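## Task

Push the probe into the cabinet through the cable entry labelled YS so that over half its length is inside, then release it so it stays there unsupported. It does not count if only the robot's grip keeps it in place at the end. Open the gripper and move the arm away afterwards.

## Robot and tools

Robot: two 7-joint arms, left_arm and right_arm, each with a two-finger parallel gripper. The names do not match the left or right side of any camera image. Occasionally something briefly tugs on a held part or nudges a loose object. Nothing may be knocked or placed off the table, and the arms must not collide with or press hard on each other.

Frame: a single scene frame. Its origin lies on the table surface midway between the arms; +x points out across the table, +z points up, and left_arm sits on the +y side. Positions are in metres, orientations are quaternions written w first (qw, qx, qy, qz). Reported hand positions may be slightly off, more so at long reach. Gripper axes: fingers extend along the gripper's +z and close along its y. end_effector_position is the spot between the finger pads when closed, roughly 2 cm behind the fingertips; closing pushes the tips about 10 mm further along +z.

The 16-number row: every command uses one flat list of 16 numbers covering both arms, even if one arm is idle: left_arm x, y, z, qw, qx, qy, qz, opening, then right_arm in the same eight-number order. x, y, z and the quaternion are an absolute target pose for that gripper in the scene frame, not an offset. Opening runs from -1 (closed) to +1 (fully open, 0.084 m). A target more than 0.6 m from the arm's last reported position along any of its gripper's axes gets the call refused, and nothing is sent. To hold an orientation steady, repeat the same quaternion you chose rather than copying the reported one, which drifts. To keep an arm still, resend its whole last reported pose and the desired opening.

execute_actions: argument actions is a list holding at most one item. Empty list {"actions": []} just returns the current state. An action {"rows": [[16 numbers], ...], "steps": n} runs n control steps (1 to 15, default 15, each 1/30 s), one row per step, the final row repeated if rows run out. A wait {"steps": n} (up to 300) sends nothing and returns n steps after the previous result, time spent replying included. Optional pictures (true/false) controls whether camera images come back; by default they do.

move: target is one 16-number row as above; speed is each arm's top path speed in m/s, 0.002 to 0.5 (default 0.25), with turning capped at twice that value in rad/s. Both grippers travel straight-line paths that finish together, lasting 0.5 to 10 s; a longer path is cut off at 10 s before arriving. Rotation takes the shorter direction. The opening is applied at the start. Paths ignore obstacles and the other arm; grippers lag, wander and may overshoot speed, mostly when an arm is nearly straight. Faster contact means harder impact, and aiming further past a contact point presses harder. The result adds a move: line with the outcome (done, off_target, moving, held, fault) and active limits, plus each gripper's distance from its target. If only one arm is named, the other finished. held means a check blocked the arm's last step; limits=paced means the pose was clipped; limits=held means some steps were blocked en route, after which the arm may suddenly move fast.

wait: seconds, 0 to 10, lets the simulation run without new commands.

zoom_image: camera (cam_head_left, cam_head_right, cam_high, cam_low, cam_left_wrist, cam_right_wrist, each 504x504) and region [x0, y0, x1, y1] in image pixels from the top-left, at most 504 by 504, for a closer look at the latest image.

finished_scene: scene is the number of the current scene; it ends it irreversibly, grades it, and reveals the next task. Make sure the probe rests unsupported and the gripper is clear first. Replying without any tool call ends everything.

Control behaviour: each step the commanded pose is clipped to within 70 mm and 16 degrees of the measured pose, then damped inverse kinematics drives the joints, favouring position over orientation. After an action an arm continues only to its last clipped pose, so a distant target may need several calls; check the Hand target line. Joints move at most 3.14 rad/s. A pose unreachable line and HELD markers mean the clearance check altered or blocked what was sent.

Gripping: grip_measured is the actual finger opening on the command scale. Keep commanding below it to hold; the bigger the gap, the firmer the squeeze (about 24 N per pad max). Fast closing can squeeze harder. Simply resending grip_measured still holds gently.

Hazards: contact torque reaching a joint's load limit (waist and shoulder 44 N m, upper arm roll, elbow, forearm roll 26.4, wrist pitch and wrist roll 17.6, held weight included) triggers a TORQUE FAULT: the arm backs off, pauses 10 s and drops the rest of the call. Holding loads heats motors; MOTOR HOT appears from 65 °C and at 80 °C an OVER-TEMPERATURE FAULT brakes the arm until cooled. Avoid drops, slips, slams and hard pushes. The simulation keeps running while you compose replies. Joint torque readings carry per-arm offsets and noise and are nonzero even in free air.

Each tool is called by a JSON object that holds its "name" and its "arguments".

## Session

{"name": "execute_actions", "arguments": {"actions": []}}

Scene clock: 0.00 s of 5060.00 s.
left_arm: end_effector_position=(+0.1591, +0.5633, +0.3156) grip_measured=+1.00 end_effector_quat_wxyz=(-0.251, +0.588, +0.767, +0.056) end_effector_velocity=(+0.000, +0.000, +0.000) end_effector_angular_velocity=(+0.001, +0.002, -0.001) | right_arm: end_effector_position=(+0.2816, -0.6265, +0.1116) grip_measured=+1.00 end_effector_quat_wxyz=(-0.381, -0.004, +0.913, +0.144) end_effector_velocity=(-0.000, -0.000, -0.000) end_effector_angular_velocity=(+0.000, +0.001, -0.001)
Joint positions: left_arm=[ 1.126 -0.876 -0.427  0.621  0.182  1.311 -0.907  0.084] | right_arm=[-0.766  0.53   0.131  1.407 -0.175  1.719  2.682  0.084]
Joint velocities: left_arm=[-0.     0.001 -0.001  0.001  0.002 -0.    -0.    -0.   ] | right_arm=[ 0.    -0.    -0.001 -0.001  0.    -0.    -0.    -0.   ]
Joint torques (N m, as the arm reports them, + toward a larger angle): no reading
Motor temperatures (°C, as the motors report them): left_arm=[33 33 29 32 33 32 31] | right_arm=[29 32 31 35 31 40 31]
Hand target (left_arm): +0.159, +0.563, +0.316; -0.251, +0.588, +0.767, +0.056
Hand target (right_arm): +0.282, -0.626, +0.112; -0.381, -0.004, +0.913, +0.144

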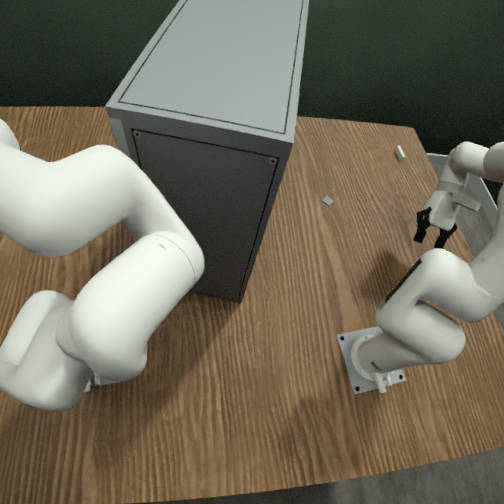

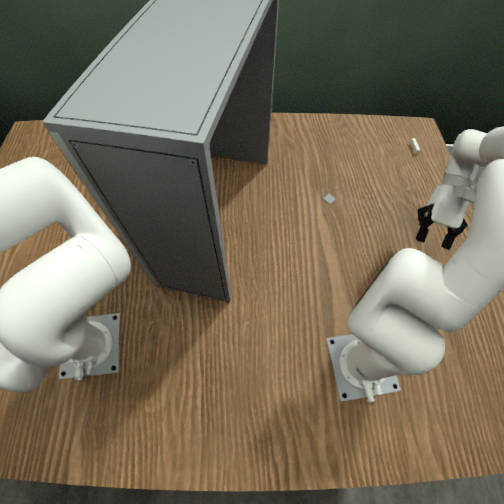

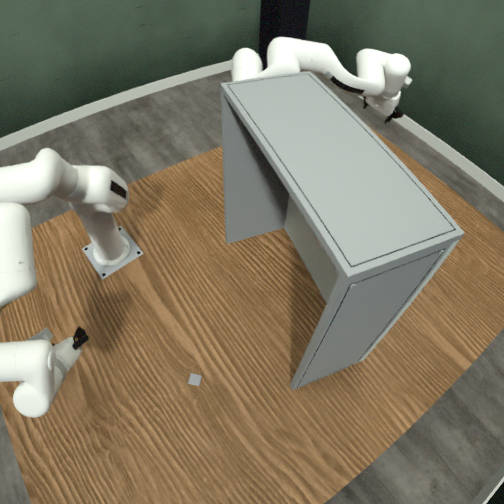

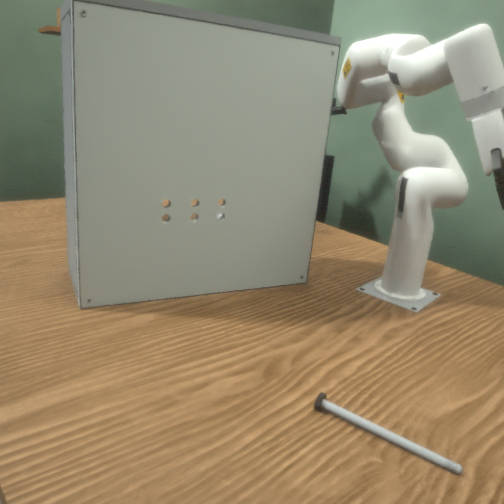

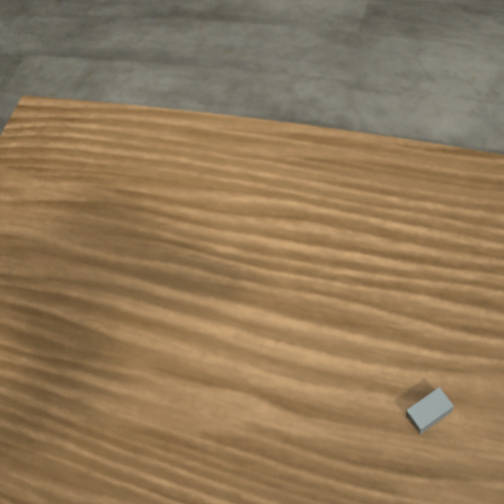

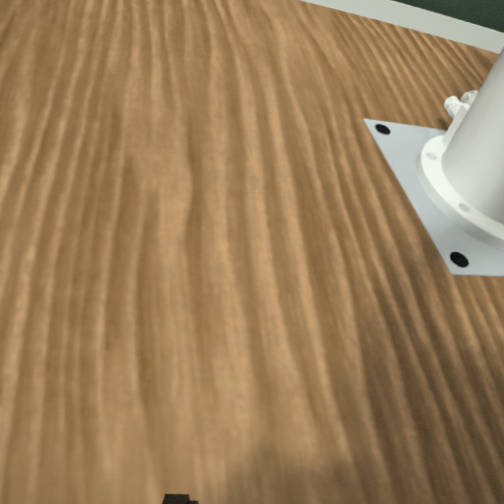

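{"name": "move", "arguments": {"target": [0.45,0.55,0.33,0,0.7071,0.7071,0,0,0.42,-0.45,0.25,-0.406,0.579,0.579,0.406,1]}}

Scene clock: 10.17 s of 5060.00 s.
left_arm: end_effector_position=(+0.4500, +0.5504, +0.3302) grip_measured=-0.01 end_effector_quat_wxyz=(-0.001, +0.708, +0.706, +0.001) end_effector_velocity=(+0.001, -0.000, +0.000) end_effector_angular_velocity=(-0.003, -0.001, -0.000) | right_arm: end_effector_position=(+0.4198, -0.4504, +0.2503) grip_measured=+1.00 end_effector_quat_wxyz=(-0.405, +0.580, +0.579, +0.406) end_effector_velocity=(+0.001, +0.000, +0.000) end_effector_angular_velocity=(-0.001, +0.000, -0.004)
Joint positions: left_arm=[ 1.069  0.02  -0.716  1.427  0.016  1.41  -1.074  0.044] | right_arm=[-0.74   0.332  0.031  1.274  0.924  1.785  3.907  0.084]
Joint velocities: left_arm=[-0.001  0.005 -0.001  0.005 -0.     0.002 -0.002  0.   ] | right_arm=[ 0.001 -0.002  0.    -0.002  0.003 -0.004  0.002 -0.   ]
Joint torques (N m, as the arm reports them, + toward a larger angle): left_arm=[ -2.8  -13.92  -0.57  17.53   0.85  -1.25  -1.06] | right_arm=[  0.65 -25.31   0.93  11.74   1.41   0.82   0.25]
Motor temperatures (°C, as the motors report them): left_arm=[33 33 29 34 33 32 31] | right_arm=[29 32 31 36 31 40 31]
Hand target (left_arm): +0.450, +0.550, +0.330; -0.001, +0.708, +0.706, +0.001
Hand target (right_arm): +0.420, -0.450, +0.250; -0.404, +0.580, +0.579, +0.406
Off the commanded pose (left_arm): 0.000 m, 0 deg.
Off the commanded pose (right_arm): 0.001 m, 0 deg.
After step 90, 3.80 s passed at rest.
move: done

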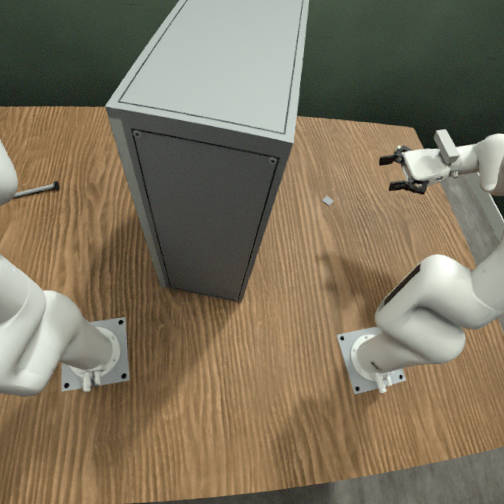

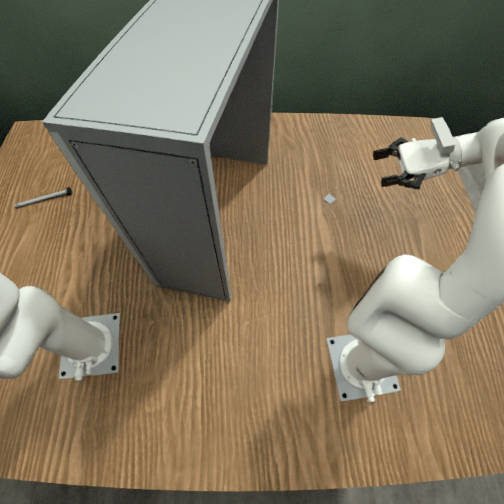

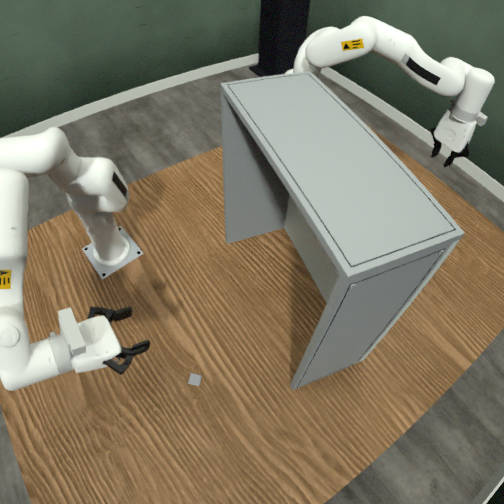

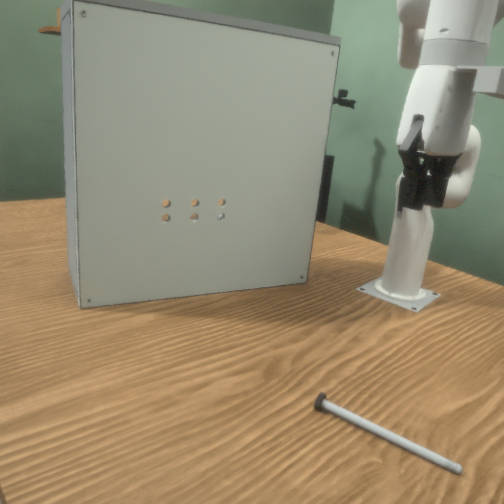

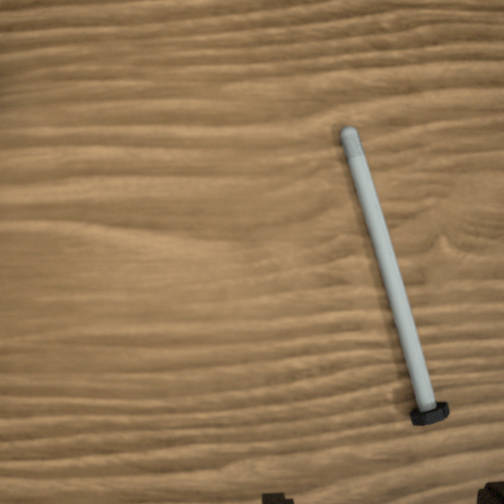

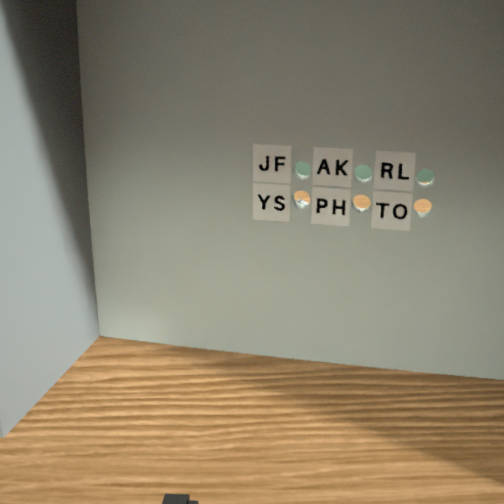

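{"name": "move", "arguments": {"target": [0.532,0.534,0.06,-0.207,0.581,0.772,0.156,0,0.42,-0.45,0.25,-0.406,0.579,0.579,0.406,1]}}

Scene clock: 25.03 s of 5060.00 s.
left_arm: end_effector_position=(+0.5330, +0.5357, +0.0618) grip_measured=-0.01 end_effector_quat_wxyz=(-0.206, +0.580, +0.772, +0.158) end_effector_velocity=(-0.001, -0.002, -0.004) end_effector_angular_velocity=(-0.002, +0.008, -0.002) | right_arm: end_effector_position=(+0.4200, -0.4500, +0.2500) grip_measured=+1.00 end_effector_quat_wxyz=(-0.406, +0.579, +0.579, +0.406) end_effector_velocity=(-0.000, +0.000, -0.000) end_effector_angular_velocity=(+0.001, +0.001, +0.000)
Joint positions: left_arm=[ 0.61   0.616 -0.618  1.304  1.016  1.111 -2.267  0.044] | right_arm=[-0.74   0.335  0.032  1.276  0.924  1.787  3.907  0.084]
Joint velocities: left_arm=[-0.004  0.007  0.001 -0.001  0.001  0.003 -0.001  0.   ] | right_arm=[-0.     0.     0.    -0.001  0.     0.    -0.    -0.   ]
Joint torques (N m, as the arm reports them, + toward a larger angle): left_arm=[ -2.65 -23.43  -6.95  14.4    1.22  -0.46  -1.06] | right_arm=[  0.53 -25.43   0.84  11.72   1.38   0.8    0.32]
Motor temperatures (°C, as the motors report them): left_arm=[33 33 29 35 33 32 31] | right_arm=[29 33 31 37 31 40 31]
Hand target (left_arm): +0.533, +0.535, +0.061; -0.207, +0.581, +0.772, +0.157
Hand target (right_arm): +0.420, -0.450, +0.250; -0.406, +0.579, +0.579, +0.406
Off the commanded pose (left_arm): 0.003 m, 0 deg.
Off the commanded pose (right_arm): 0.000 m, 0 deg.
After step 90, 10.13 s passed at rest.
move: done

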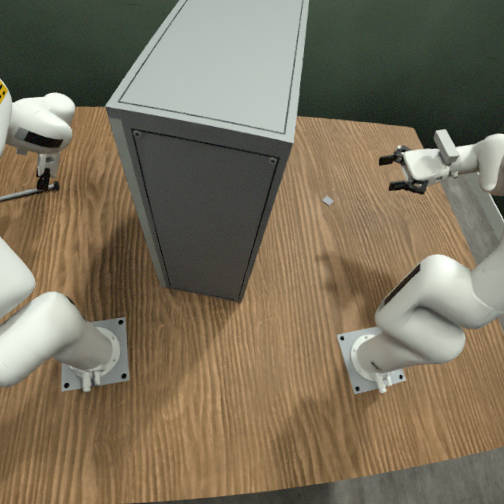

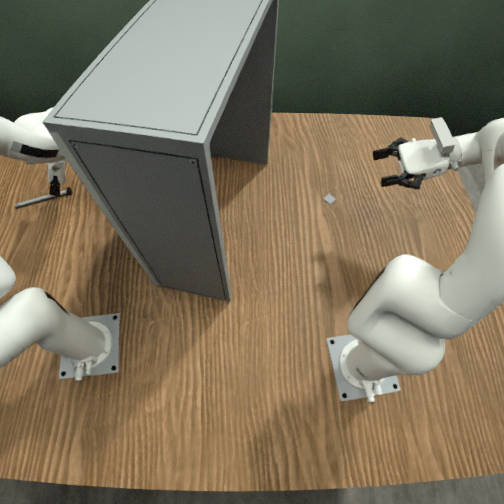

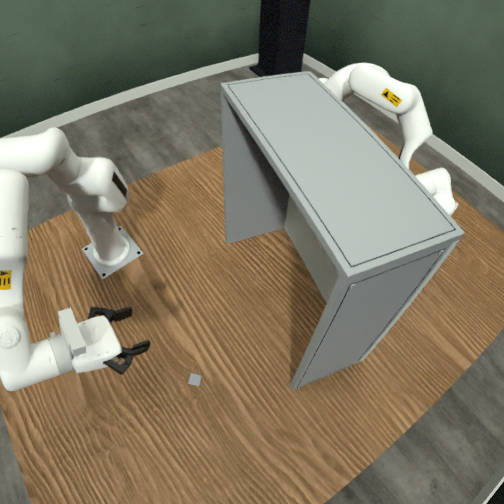

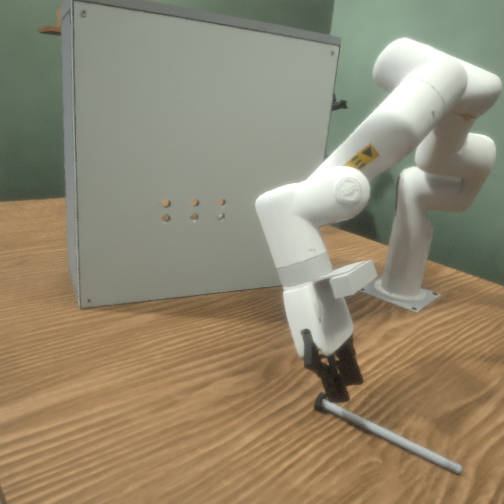

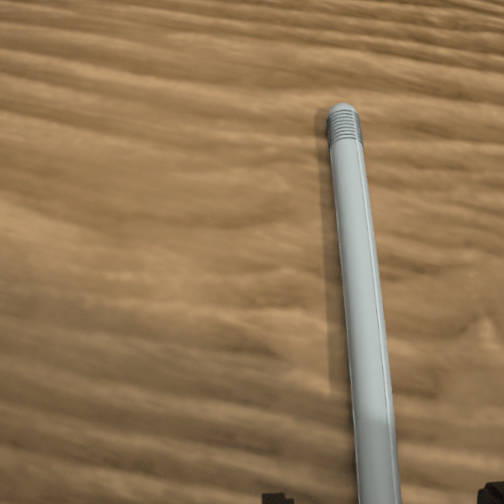

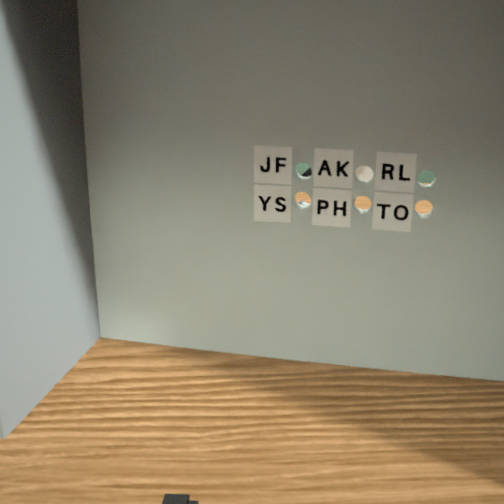

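{"name": "move", "arguments": {"target": [0.537,0.540,0.024,-0.207,0.581,0.772,0.156,0,0.42,-0.45,0.25,-0.406,0.579,0.579,0.406,1], "speed": 0.06}}

{"name": "move", "arguments": {"target": [0.537,0.540,0.024,-0.207,0.581,0.772,0.156,-1,0.42,-0.45,0.25,-0.406,0.579,0.579,0.406,1]}}

{"name": "move", "arguments": {"target": [0.52,0.55,0.15,-0.207,0.581,0.772,0.156,-1,0.42,-0.45,0.25,-0.406,0.579,0.579,0.406,1], "speed": 0.15}}

Scene clock: 32.73 s of 5060.00 s.
left_arm: end_effector_position=(+0.5383, +0.5404, +0.0260) grip_measured=-0.01 end_effector_quat_wxyz=(-0.206, +0.580, +0.772, +0.158) end_effector_velocity=(-0.001, -0.001, -0.002) end_effector_angular_velocity=(-0.003, +0.003, -0.001) | right_arm: end_effector_position=(+0.4200, -0.4500, +0.2500) grip_measured=+1.00 end_effector_quat_wxyz=(-0.406, +0.579, +0.579, +0.406) end_effector_velocity=(+0.000, +0.000, +0.001) end_effector_angular_velocity=(+0.000, -0.001, +0.000)
Joint positions: left_arm=[ 0.584  0.704 -0.581  1.338  1.075  1.08  -2.309  0.044] | right_arm=[-0.74   0.335  0.032  1.276  0.924  1.787  3.907  0.084]
Joint velocities: left_arm=[ 0.001  0.005 -0.003 -0.001  0.002  0.001 -0.001  0.   ] | right_arm=[-0.    -0.     0.     0.001  0.001  0.    -0.     0.   ]
Joint torques (N m, as the arm reports them, + toward a larger angle): left_arm=[ -2.73 -18.74  -5.57  10.56   0.48  -1.06  -1.  ] | right_arm=[  0.61 -25.42   0.82  11.81   1.26   0.8    0.29]
Motor temperatures (°C, as the motors report them): left_arm=[33 34 30 35 33 32 31] | right_arm=[29 33 31 37 31 40 31]
Hand target (left_arm): +0.537, +0.540, +0.024; -0.207, +0.581, +0.772, +0.156
Hand target (right_arm): +0.420, -0.450, +0.250; -0.406, +0.579, +0.579, +0.406
Off the commanded pose (left_arm): 0.002 m, 0 deg.
Off the commanded pose (right_arm): 0.000 m, 0 deg.
After step 90, 3.73 s passed at rest.
move: done

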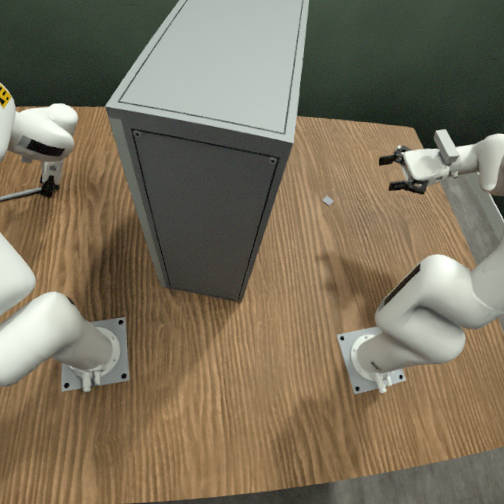

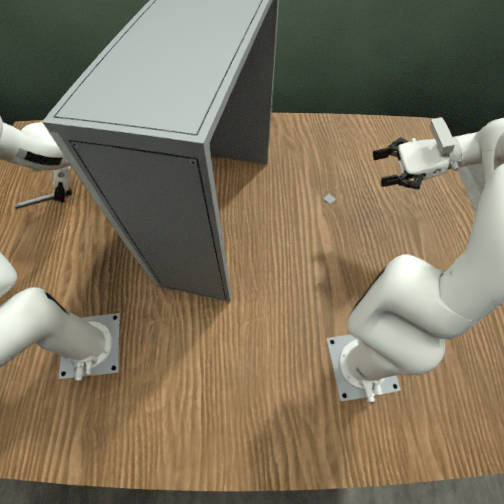

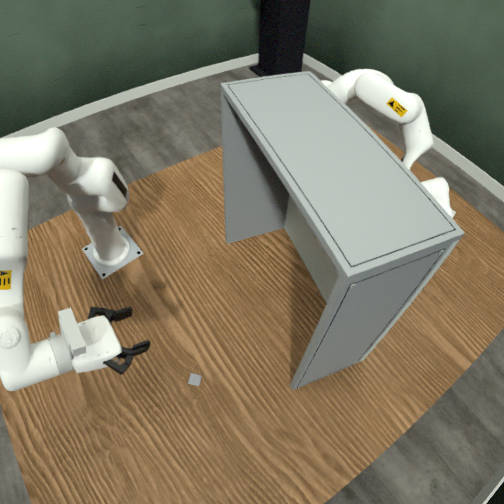

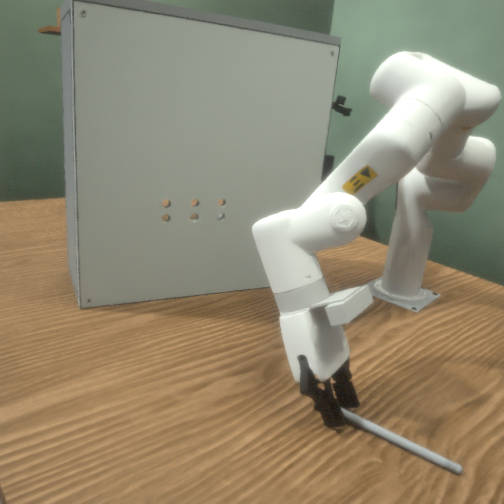

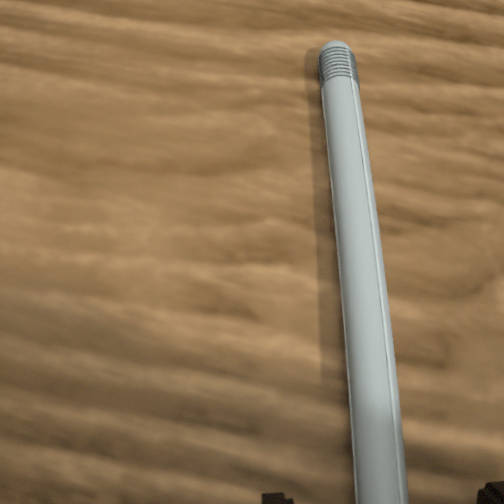

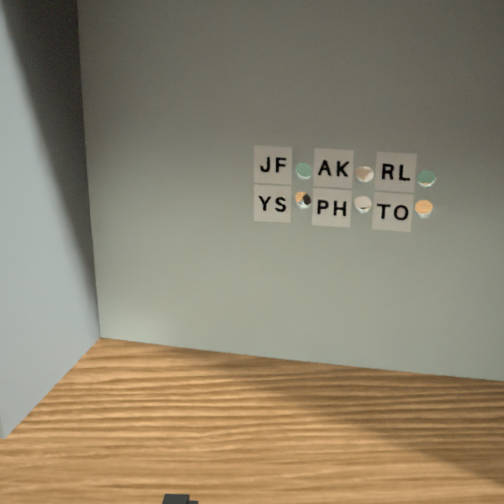

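Scene clock: 33.43 s of 5060.00 s.
left_arm: end_effector_position=(+0.5385, +0.5405, +0.0261) grip_measured=-0.74 end_effector_quat_wxyz=(-0.206, +0.580, +0.772, +0.158) end_effector_velocity=(-0.001, -0.001, -0.001) end_effector_angular_velocity=(-0.002, +0.002, -0.001) | right_arm: end_effector_position=(+0.4200, -0.4500, +0.2500) grip_measured=+1.00 end_effector_quat_wxyz=(-0.406, +0.579, +0.579, +0.406) end_effector_velocity=(+0.000, +0.000, -0.000) end_effector_angular_velocity=(+0.001, -0.000, +0.000)
Joint positions: left_arm=[ 0.585  0.704 -0.582  1.338  1.076  1.08  -2.31   0.011] | right_arm=[-0.74   0.335  0.032  1.276  0.924  1.787  3.907  0.084]
Joint velocities: left_arm=[ 0.002  0.002 -0.003 -0.001  0.001  0.001 -0.001  0.   ] | right_arm=[ 0.     0.     0.001 -0.     0.001 -0.    -0.    -0.   ]
Joint torques (N m, as the arm reports them, + toward a larger angle): left_arm=[-2.59 -8.98 -3.35  3.09 -1.75 -0.99 -1.1 ] | right_arm=[  0.46 -25.2    0.87  11.68   1.37   0.82   0.28]
Motor temperatures (°C, as the motors report them): left_arm=[33 34 30 35 33 32 31] | right_arm=[29 33 31 37 31 40 31]
Hand target (left_arm): +0.537, +0.540, +0.024; -0.207, +0.581, +0.772, +0.156
Hand target (right_arm): +0.420, -0.450, +0.250; -0.406, +0.579, +0.579, +0.406
Off the commanded pose (left_arm): 0.003 m, 0 deg.
Off the commanded pose (right_arm): 0.000 m, 0 deg.
move: done

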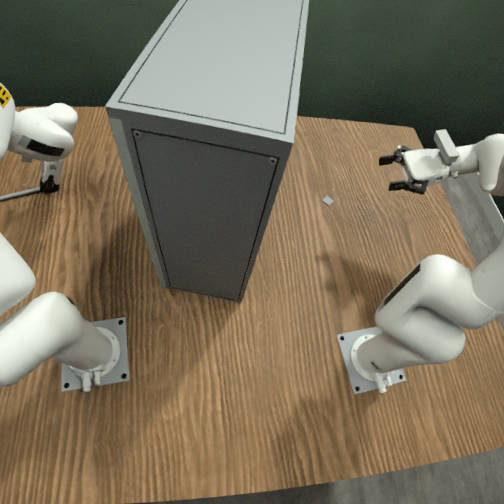

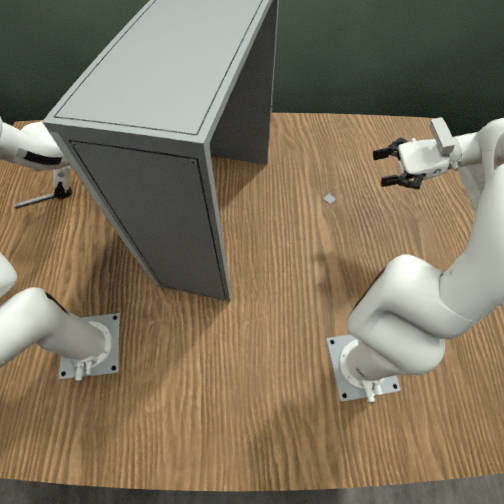

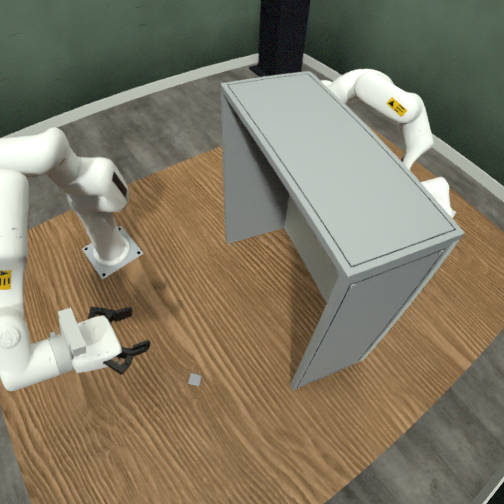

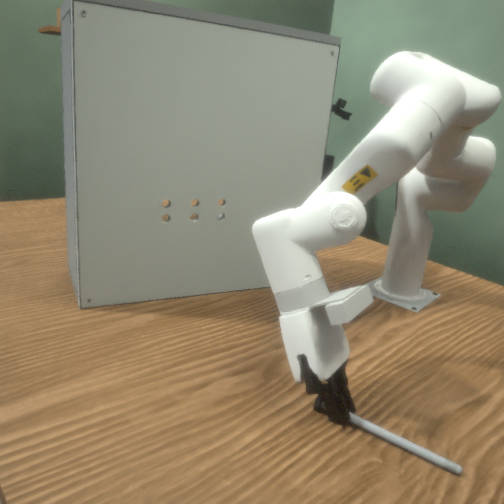

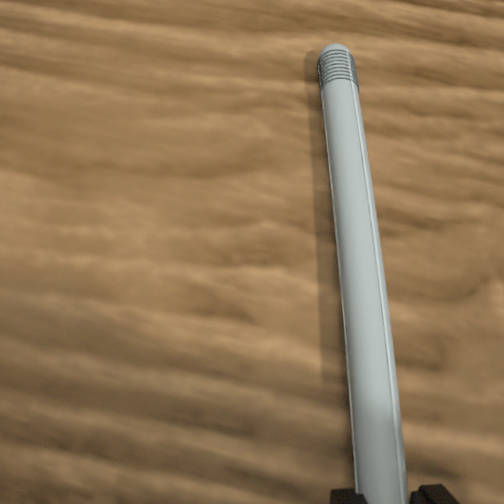

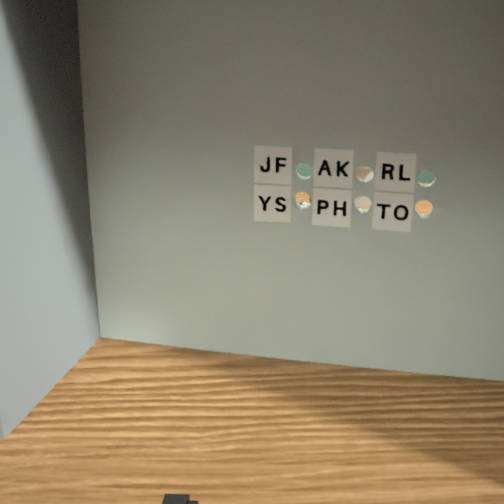

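Scene clock: 34.67 s of 5060.00 s.
left_arm: end_effector_position=(+0.5192, +0.5497, +0.1491) grip_measured=-0.74 end_effector_quat_wxyz=(-0.208, +0.581, +0.772, +0.155) end_effector_velocity=(+0.001, -0.000, +0.003) end_effector_angular_velocity=(-0.000, -0.005, -0.000) | right_arm: end_effector_position=(+0.4200, -0.4500, +0.2500) grip_measured=+1.00 end_effector_quat_wxyz=(-0.406, +0.579, +0.579, +0.406) end_effector_velocity=(-0.000, +0.000, +0.000) end_effector_angular_velocity=(+0.002, -0.001, +0.001)
Joint positions: left_arm=[ 0.693  0.428 -0.678  1.294  0.868  1.186 -2.096  0.011] | right_arm=[-0.74   0.335  0.032  1.276  0.924  1.787  3.907  0.084]
Joint velocities: left_arm=[ 0.    -0.004 -0.001  0.003 -0.003 -0.     0.002 -0.   ] | right_arm=[ 0.     0.     0.    -0.     0.001  0.001 -0.001  0.   ]
Joint torques (N m, as the arm reports them, + toward a larger angle): left_arm=[ -2.9  -21.47  -5.41  16.26   1.57  -0.59  -1.09] | right_arm=[  0.39 -25.47   0.91  11.75   1.31   0.88   0.36]
Motor temperatures (°C, as the motors report them): left_arm=[33 34 30 35 33 32 31] | right_arm=[29 33 31 37 31 40 31]
Hand target (left_arm): +0.520, +0.550, +0.150; -0.207, +0.581, +0.772, +0.156
Hand target (right_arm): +0.420, -0.450, +0.250; -0.406, +0.579, +0.579, +0.406
Off the commanded pose (left_arm): 0.001 m, 0 deg.
Off the commanded pose (right_arm): 0.000 m, 0 deg.
move: done

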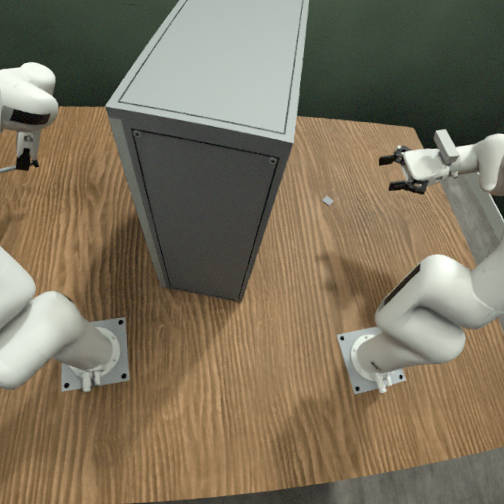

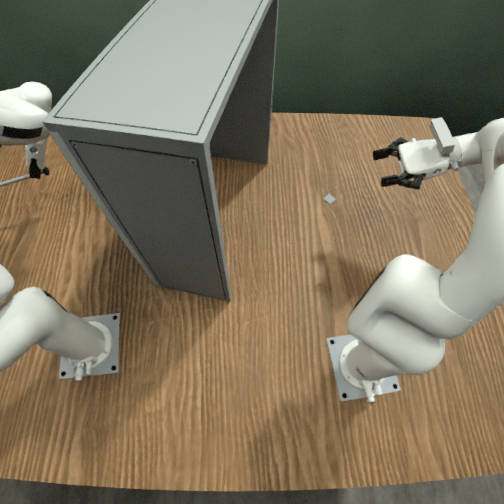

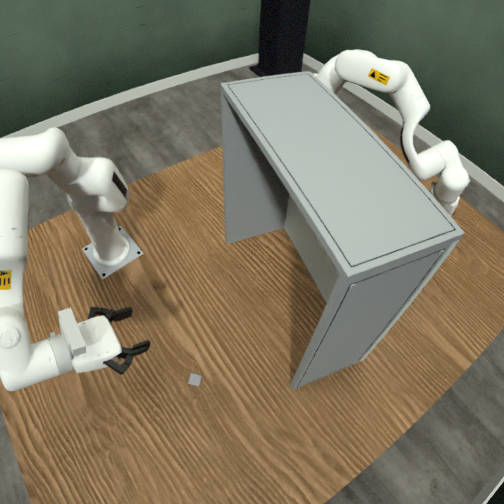

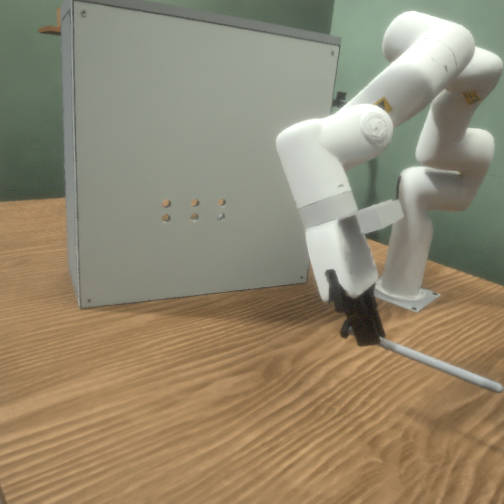

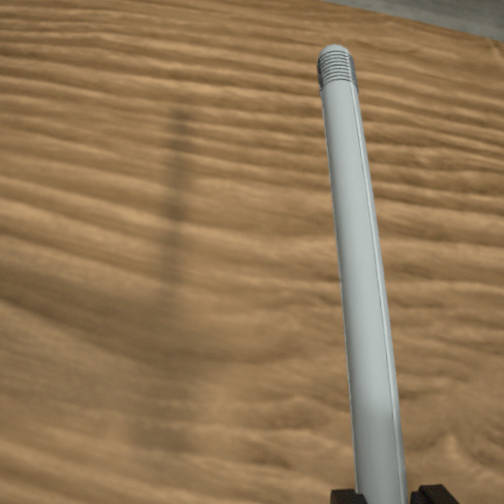

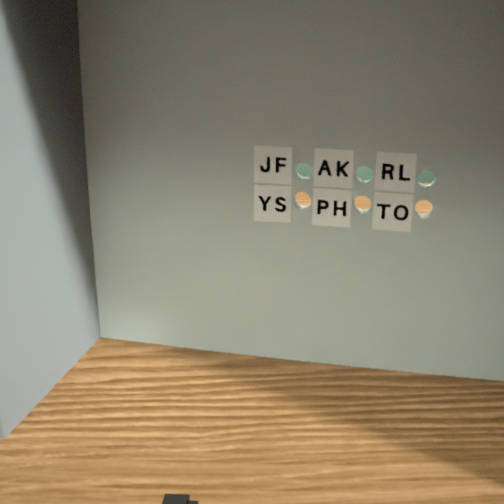

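{"name": "move", "arguments": {"target": [0.48,0.5,0.19,0,0.966,0,0.259,-1,0.42,-0.45,0.25,-0.406,0.579,0.579,0.406,1], "speed": 0.4}}

{"name": "move", "arguments": {"target": [0.495,0.37,0.195,0.201,0.608,-0.751,0.163,-1,0.42,-0.45,0.25,-0.406,0.579,0.579,0.406,1], "speed": 0.4}}

Scene clock: 44.63 s of 5060.00 s.
left_arm: end_effector_position=(+0.4802, +0.4984, +0.1891) grip_measured=-0.74 end_effector_quat_wxyz=(+0.002, +0.966, -0.001, +0.259) end_effector_velocity=(+0.000, +0.000, +0.001) end_effector_angular_velocity=(-0.004, -0.007, -0.004) | right_arm: end_effector_position=(+0.4200, -0.4500, +0.2500) grip_measured=+1.00 end_effector_quat_wxyz=(-0.406, +0.579, +0.579, +0.406) end_effector_velocity=(-0.000, -0.000, -0.001) end_effector_angular_velocity=(-0.001, +0.002, +0.001)
Joint positions: left_arm=[ 0.392 -0.139 -0.128  0.671 -0.616  0.386  0.932  0.011] | right_arm=[-0.74   0.335  0.032  1.276  0.924  1.787  3.907  0.084]
Joint velocities: left_arm=[-0.003  0.     0.005  0.002 -0.021  0.002  0.023  0.   ] | right_arm=[ 0.     0.     0.    -0.001 -0.002 -0.001  0.001  0.   ]
Joint torques (N m, as the arm reports them, + toward a larger angle): left_arm=[ -2.55 -14.57   0.02  16.79   1.03  -1.77  -1.07] | right_arm=[  0.75 -25.51   0.82  11.75   1.33   0.84   0.26]
Motor temperatures (°C, as the motors report them): left_arm=[33 34 30 35 33 32 31] | right_arm=[29 33 31 38 31 40 31]
Hand target (left_arm): +0.480, +0.499, +0.189; +0.002, +0.966, -0.001, +0.260
Hand target (right_arm): +0.420, -0.450, +0.250; -0.406, +0.579, +0.579, +0.406
Off the commanded pose (left_arm): 0.002 m, 0 deg.
Off the commanded pose (right_arm): 0.000 m, 0 deg.
After step 90, 3.70 s passed at rest.
move: done; limits=paced

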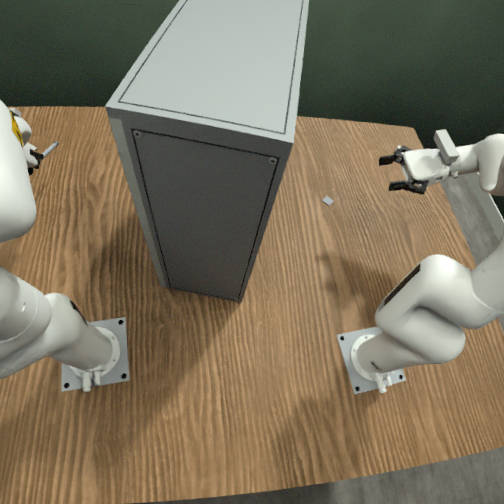

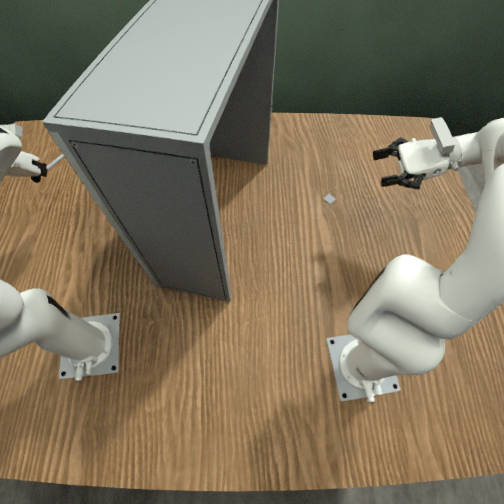

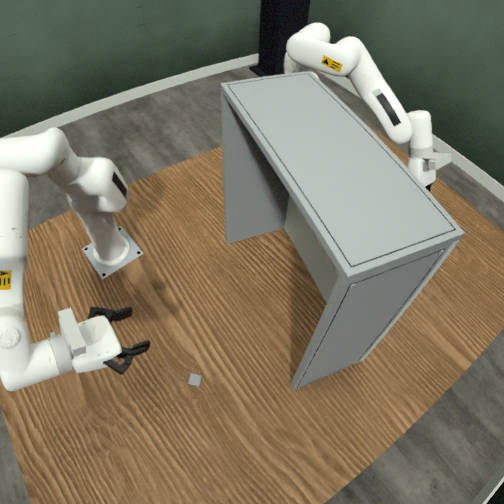

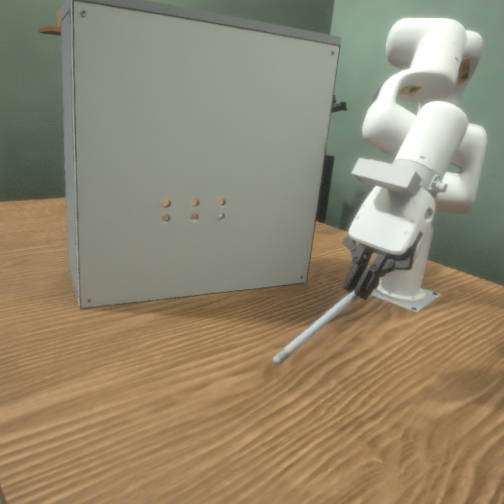

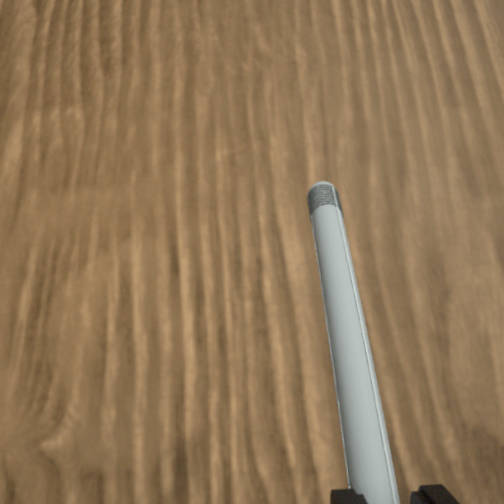

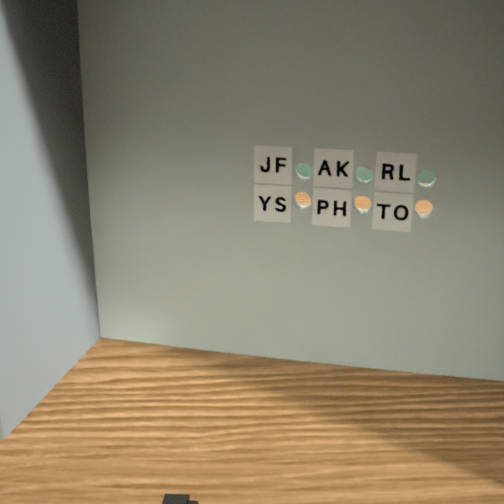

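Scene clock: 47.33 s of 5060.00 s.
left_arm: end_effector_position=(+0.4943, +0.3711, +0.1953) grip_measured=-0.74 end_effector_quat_wxyz=(-0.201, -0.608, +0.750, -0.163) end_effector_velocity=(+0.000, -0.002, -0.000) end_effector_angular_velocity=(-0.002, +0.001, -0.008) | right_arm: end_effector_position=(+0.4200, -0.4500, +0.2500) grip_measured=+1.00 end_effector_quat_wxyz=(-0.406, +0.579, +0.579, +0.406) end_effector_velocity=(-0.000, +0.001, -0.000) end_effector_angular_velocity=(+0.001, +0.000, +0.001)
Joint positions: left_arm=[ 0.291  0.228 -0.11   1.276 -0.432  1.353  2.262  0.011] | right_arm=[-0.74   0.335  0.032  1.276  0.924  1.787  3.907  0.084]
Joint velocities: left_arm=[-0.002  0.002 -0.002  0.003  0.001  0.004  0.002 -0.   ] | right_arm=[ 0.     0.     0.001 -0.001  0.     0.    -0.     0.   ]
Joint torques (N m, as the arm reports them, + toward a larger angle): left_arm=[ -2.61 -21.66  -1.13  16.67  -0.38  -0.52  -1.1 ] | right_arm=[  0.52 -25.38   0.91  11.76   1.39   0.79   0.3 ]
Motor temperatures (°C, as the motors report them): left_arm=[33 34 30 36 33 32 31] | right_arm=[29 33 31 38 31 40 31]
Hand target (left_arm): +0.494, +0.371, +0.195; -0.201, -0.608, +0.751, -0.163
Hand target (right_arm): +0.420, -0.450, +0.250; -0.406, +0.579, +0.579, +0.406
Off the commanded pose (left_arm): 0.001 m, 0 deg.
Off the commanded pose (right_arm): 0.000 m, 0 deg.
move: done

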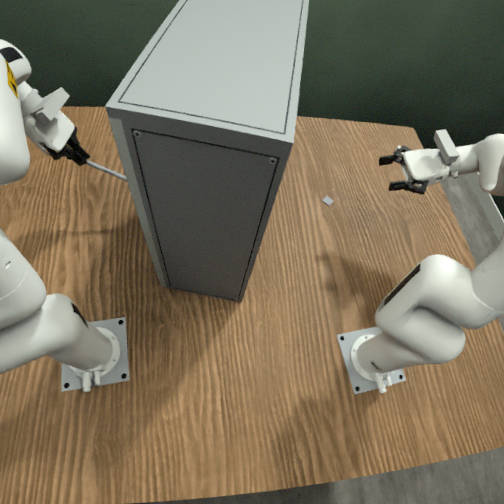

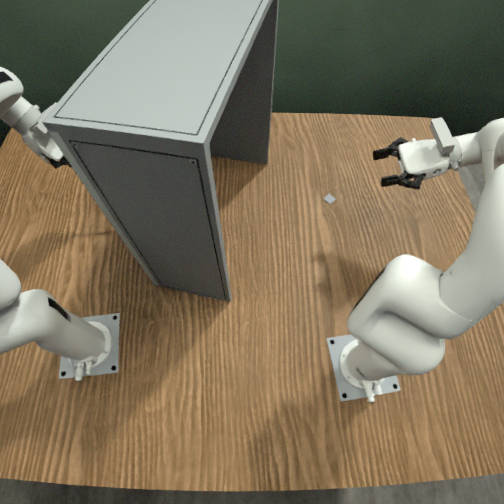

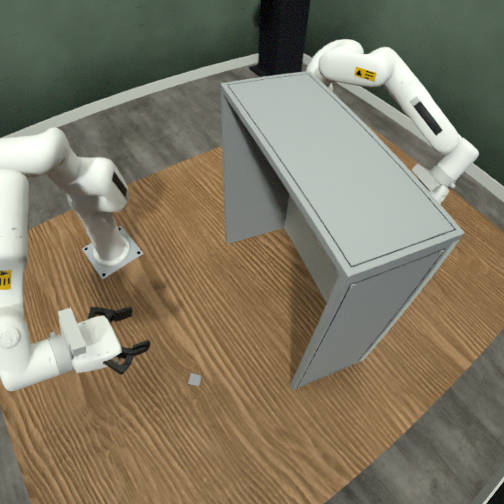

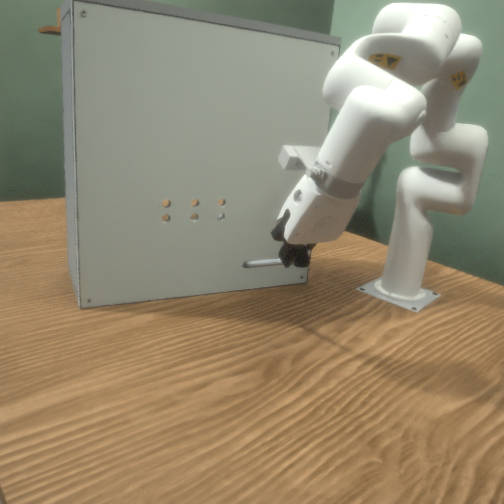

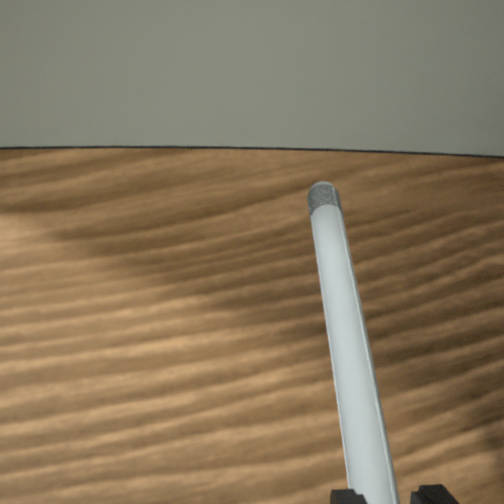

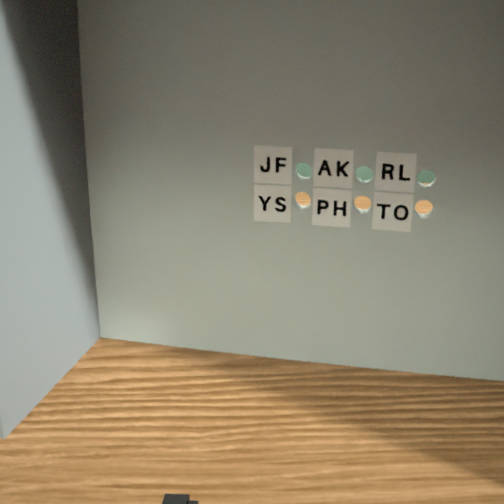

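{"name": "move", "arguments": {"target": [0.488,0.335,0.193,0.347,0.563,-0.695,0.281,-1,0.42,-0.45,0.25,-0.406,0.579,0.579,0.406,1], "speed": 0.1}}

{"name": "zoom_image", "arguments": {"camera": "cam_low", "region": [150,170,330,270]}}

Scene clock: 56.93 s of 5060.00 s.
left_arm: end_effector_position=(+0.4880, +0.3349, +0.1932) grip_measured=-0.74 end_effector_quat_wxyz=(-0.347, -0.563, +0.696, -0.281) end_effector_velocity=(+0.001, -0.001, +0.001) end_effector_angular_velocity=(-0.003, -0.002, -0.001) | right_arm: end_effector_position=(+0.4200, -0.4500, +0.2500) grip_measured=+1.00 end_effector_quat_wxyz=(-0.406, +0.579, +0.579, +0.406) end_effector_velocity=(+0.000, -0.000, +0.000) end_effector_angular_velocity=(-0.001, -0.000, -0.001)
Joint positions: left_arm=[ 0.382  0.39  -0.135  1.354 -0.674  1.587  2.378  0.011] | right_arm=[-0.74   0.335  0.032  1.276  0.924  1.787  3.907  0.084]
Joint velocities: left_arm=[ 0.     0.    -0.001  0.002 -0.002  0.002  0.001  0.   ] | right_arm=[ 0.    -0.    -0.     0.001  0.    -0.     0.     0.   ]
Joint torques (N m, as the arm reports them, + toward a larger angle): left_arm=[ -2.62 -23.61  -1.99  15.72  -0.93   0.3   -1.07] | right_arm=[  0.51 -25.46   0.85  11.69   1.29   0.84   0.24]
Motor temperatures (°C, as the motors report them): left_arm=[33 34 29 36 33 32 31] | right_arm=[29 33 31 38 31 40 31]
Hand target (left_arm): +0.488, +0.335, +0.193; -0.347, -0.563, +0.695, -0.282
Hand target (right_arm): +0.420, -0.450, +0.250; -0.406, +0.579, +0.579, +0.406
Off the commanded pose (left_arm): 0.000 m, 0 deg.
Off the commanded pose (right_arm): 0.000 m, 0 deg.
After step 90, 4.27 s passed at rest.
move: done

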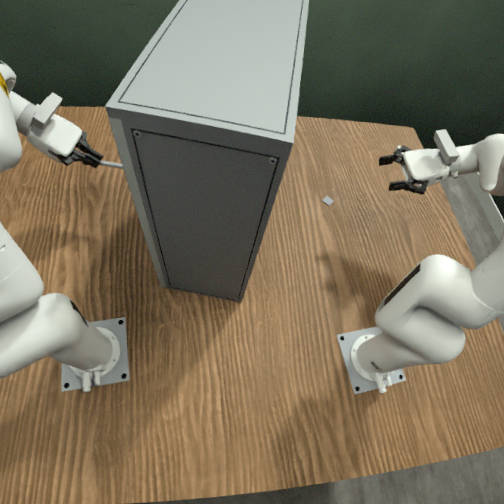

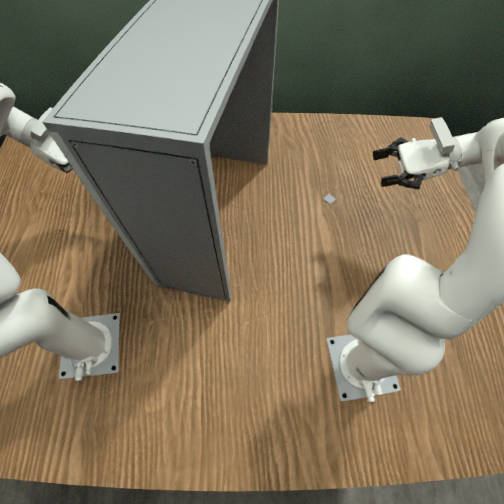

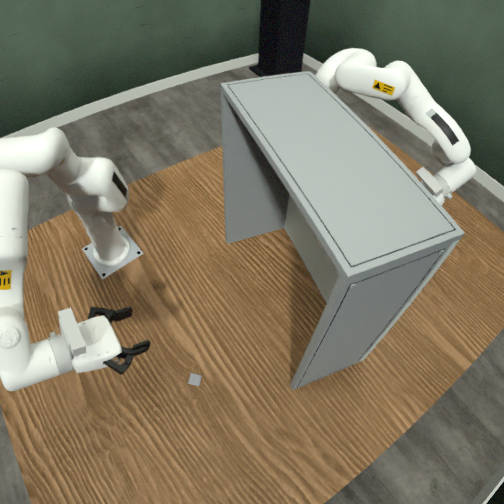

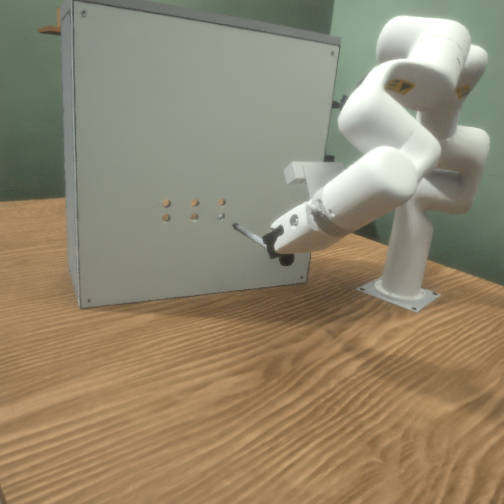

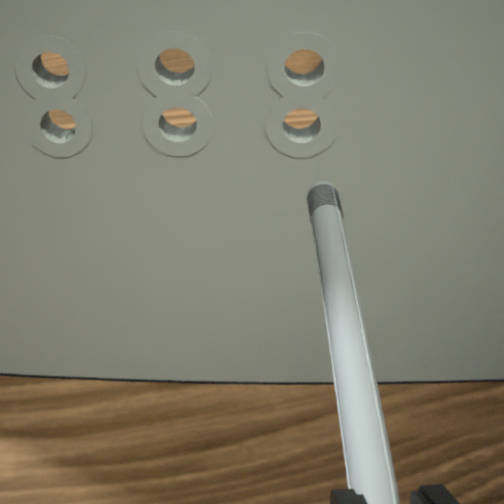

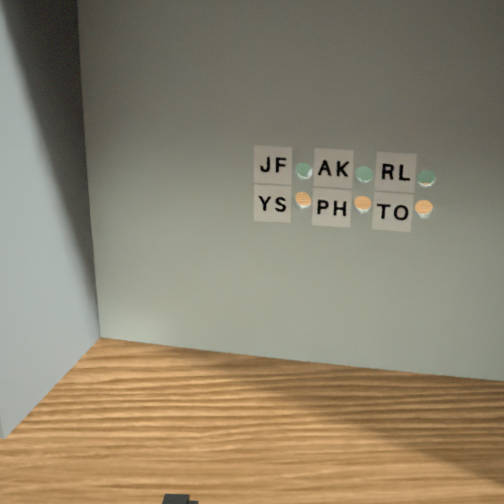

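Region (150, 170, 330, 270) of cam_low's 504x504 image, scaled by 2.800, with more detail than that image has.

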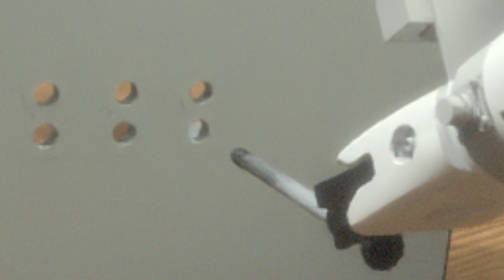

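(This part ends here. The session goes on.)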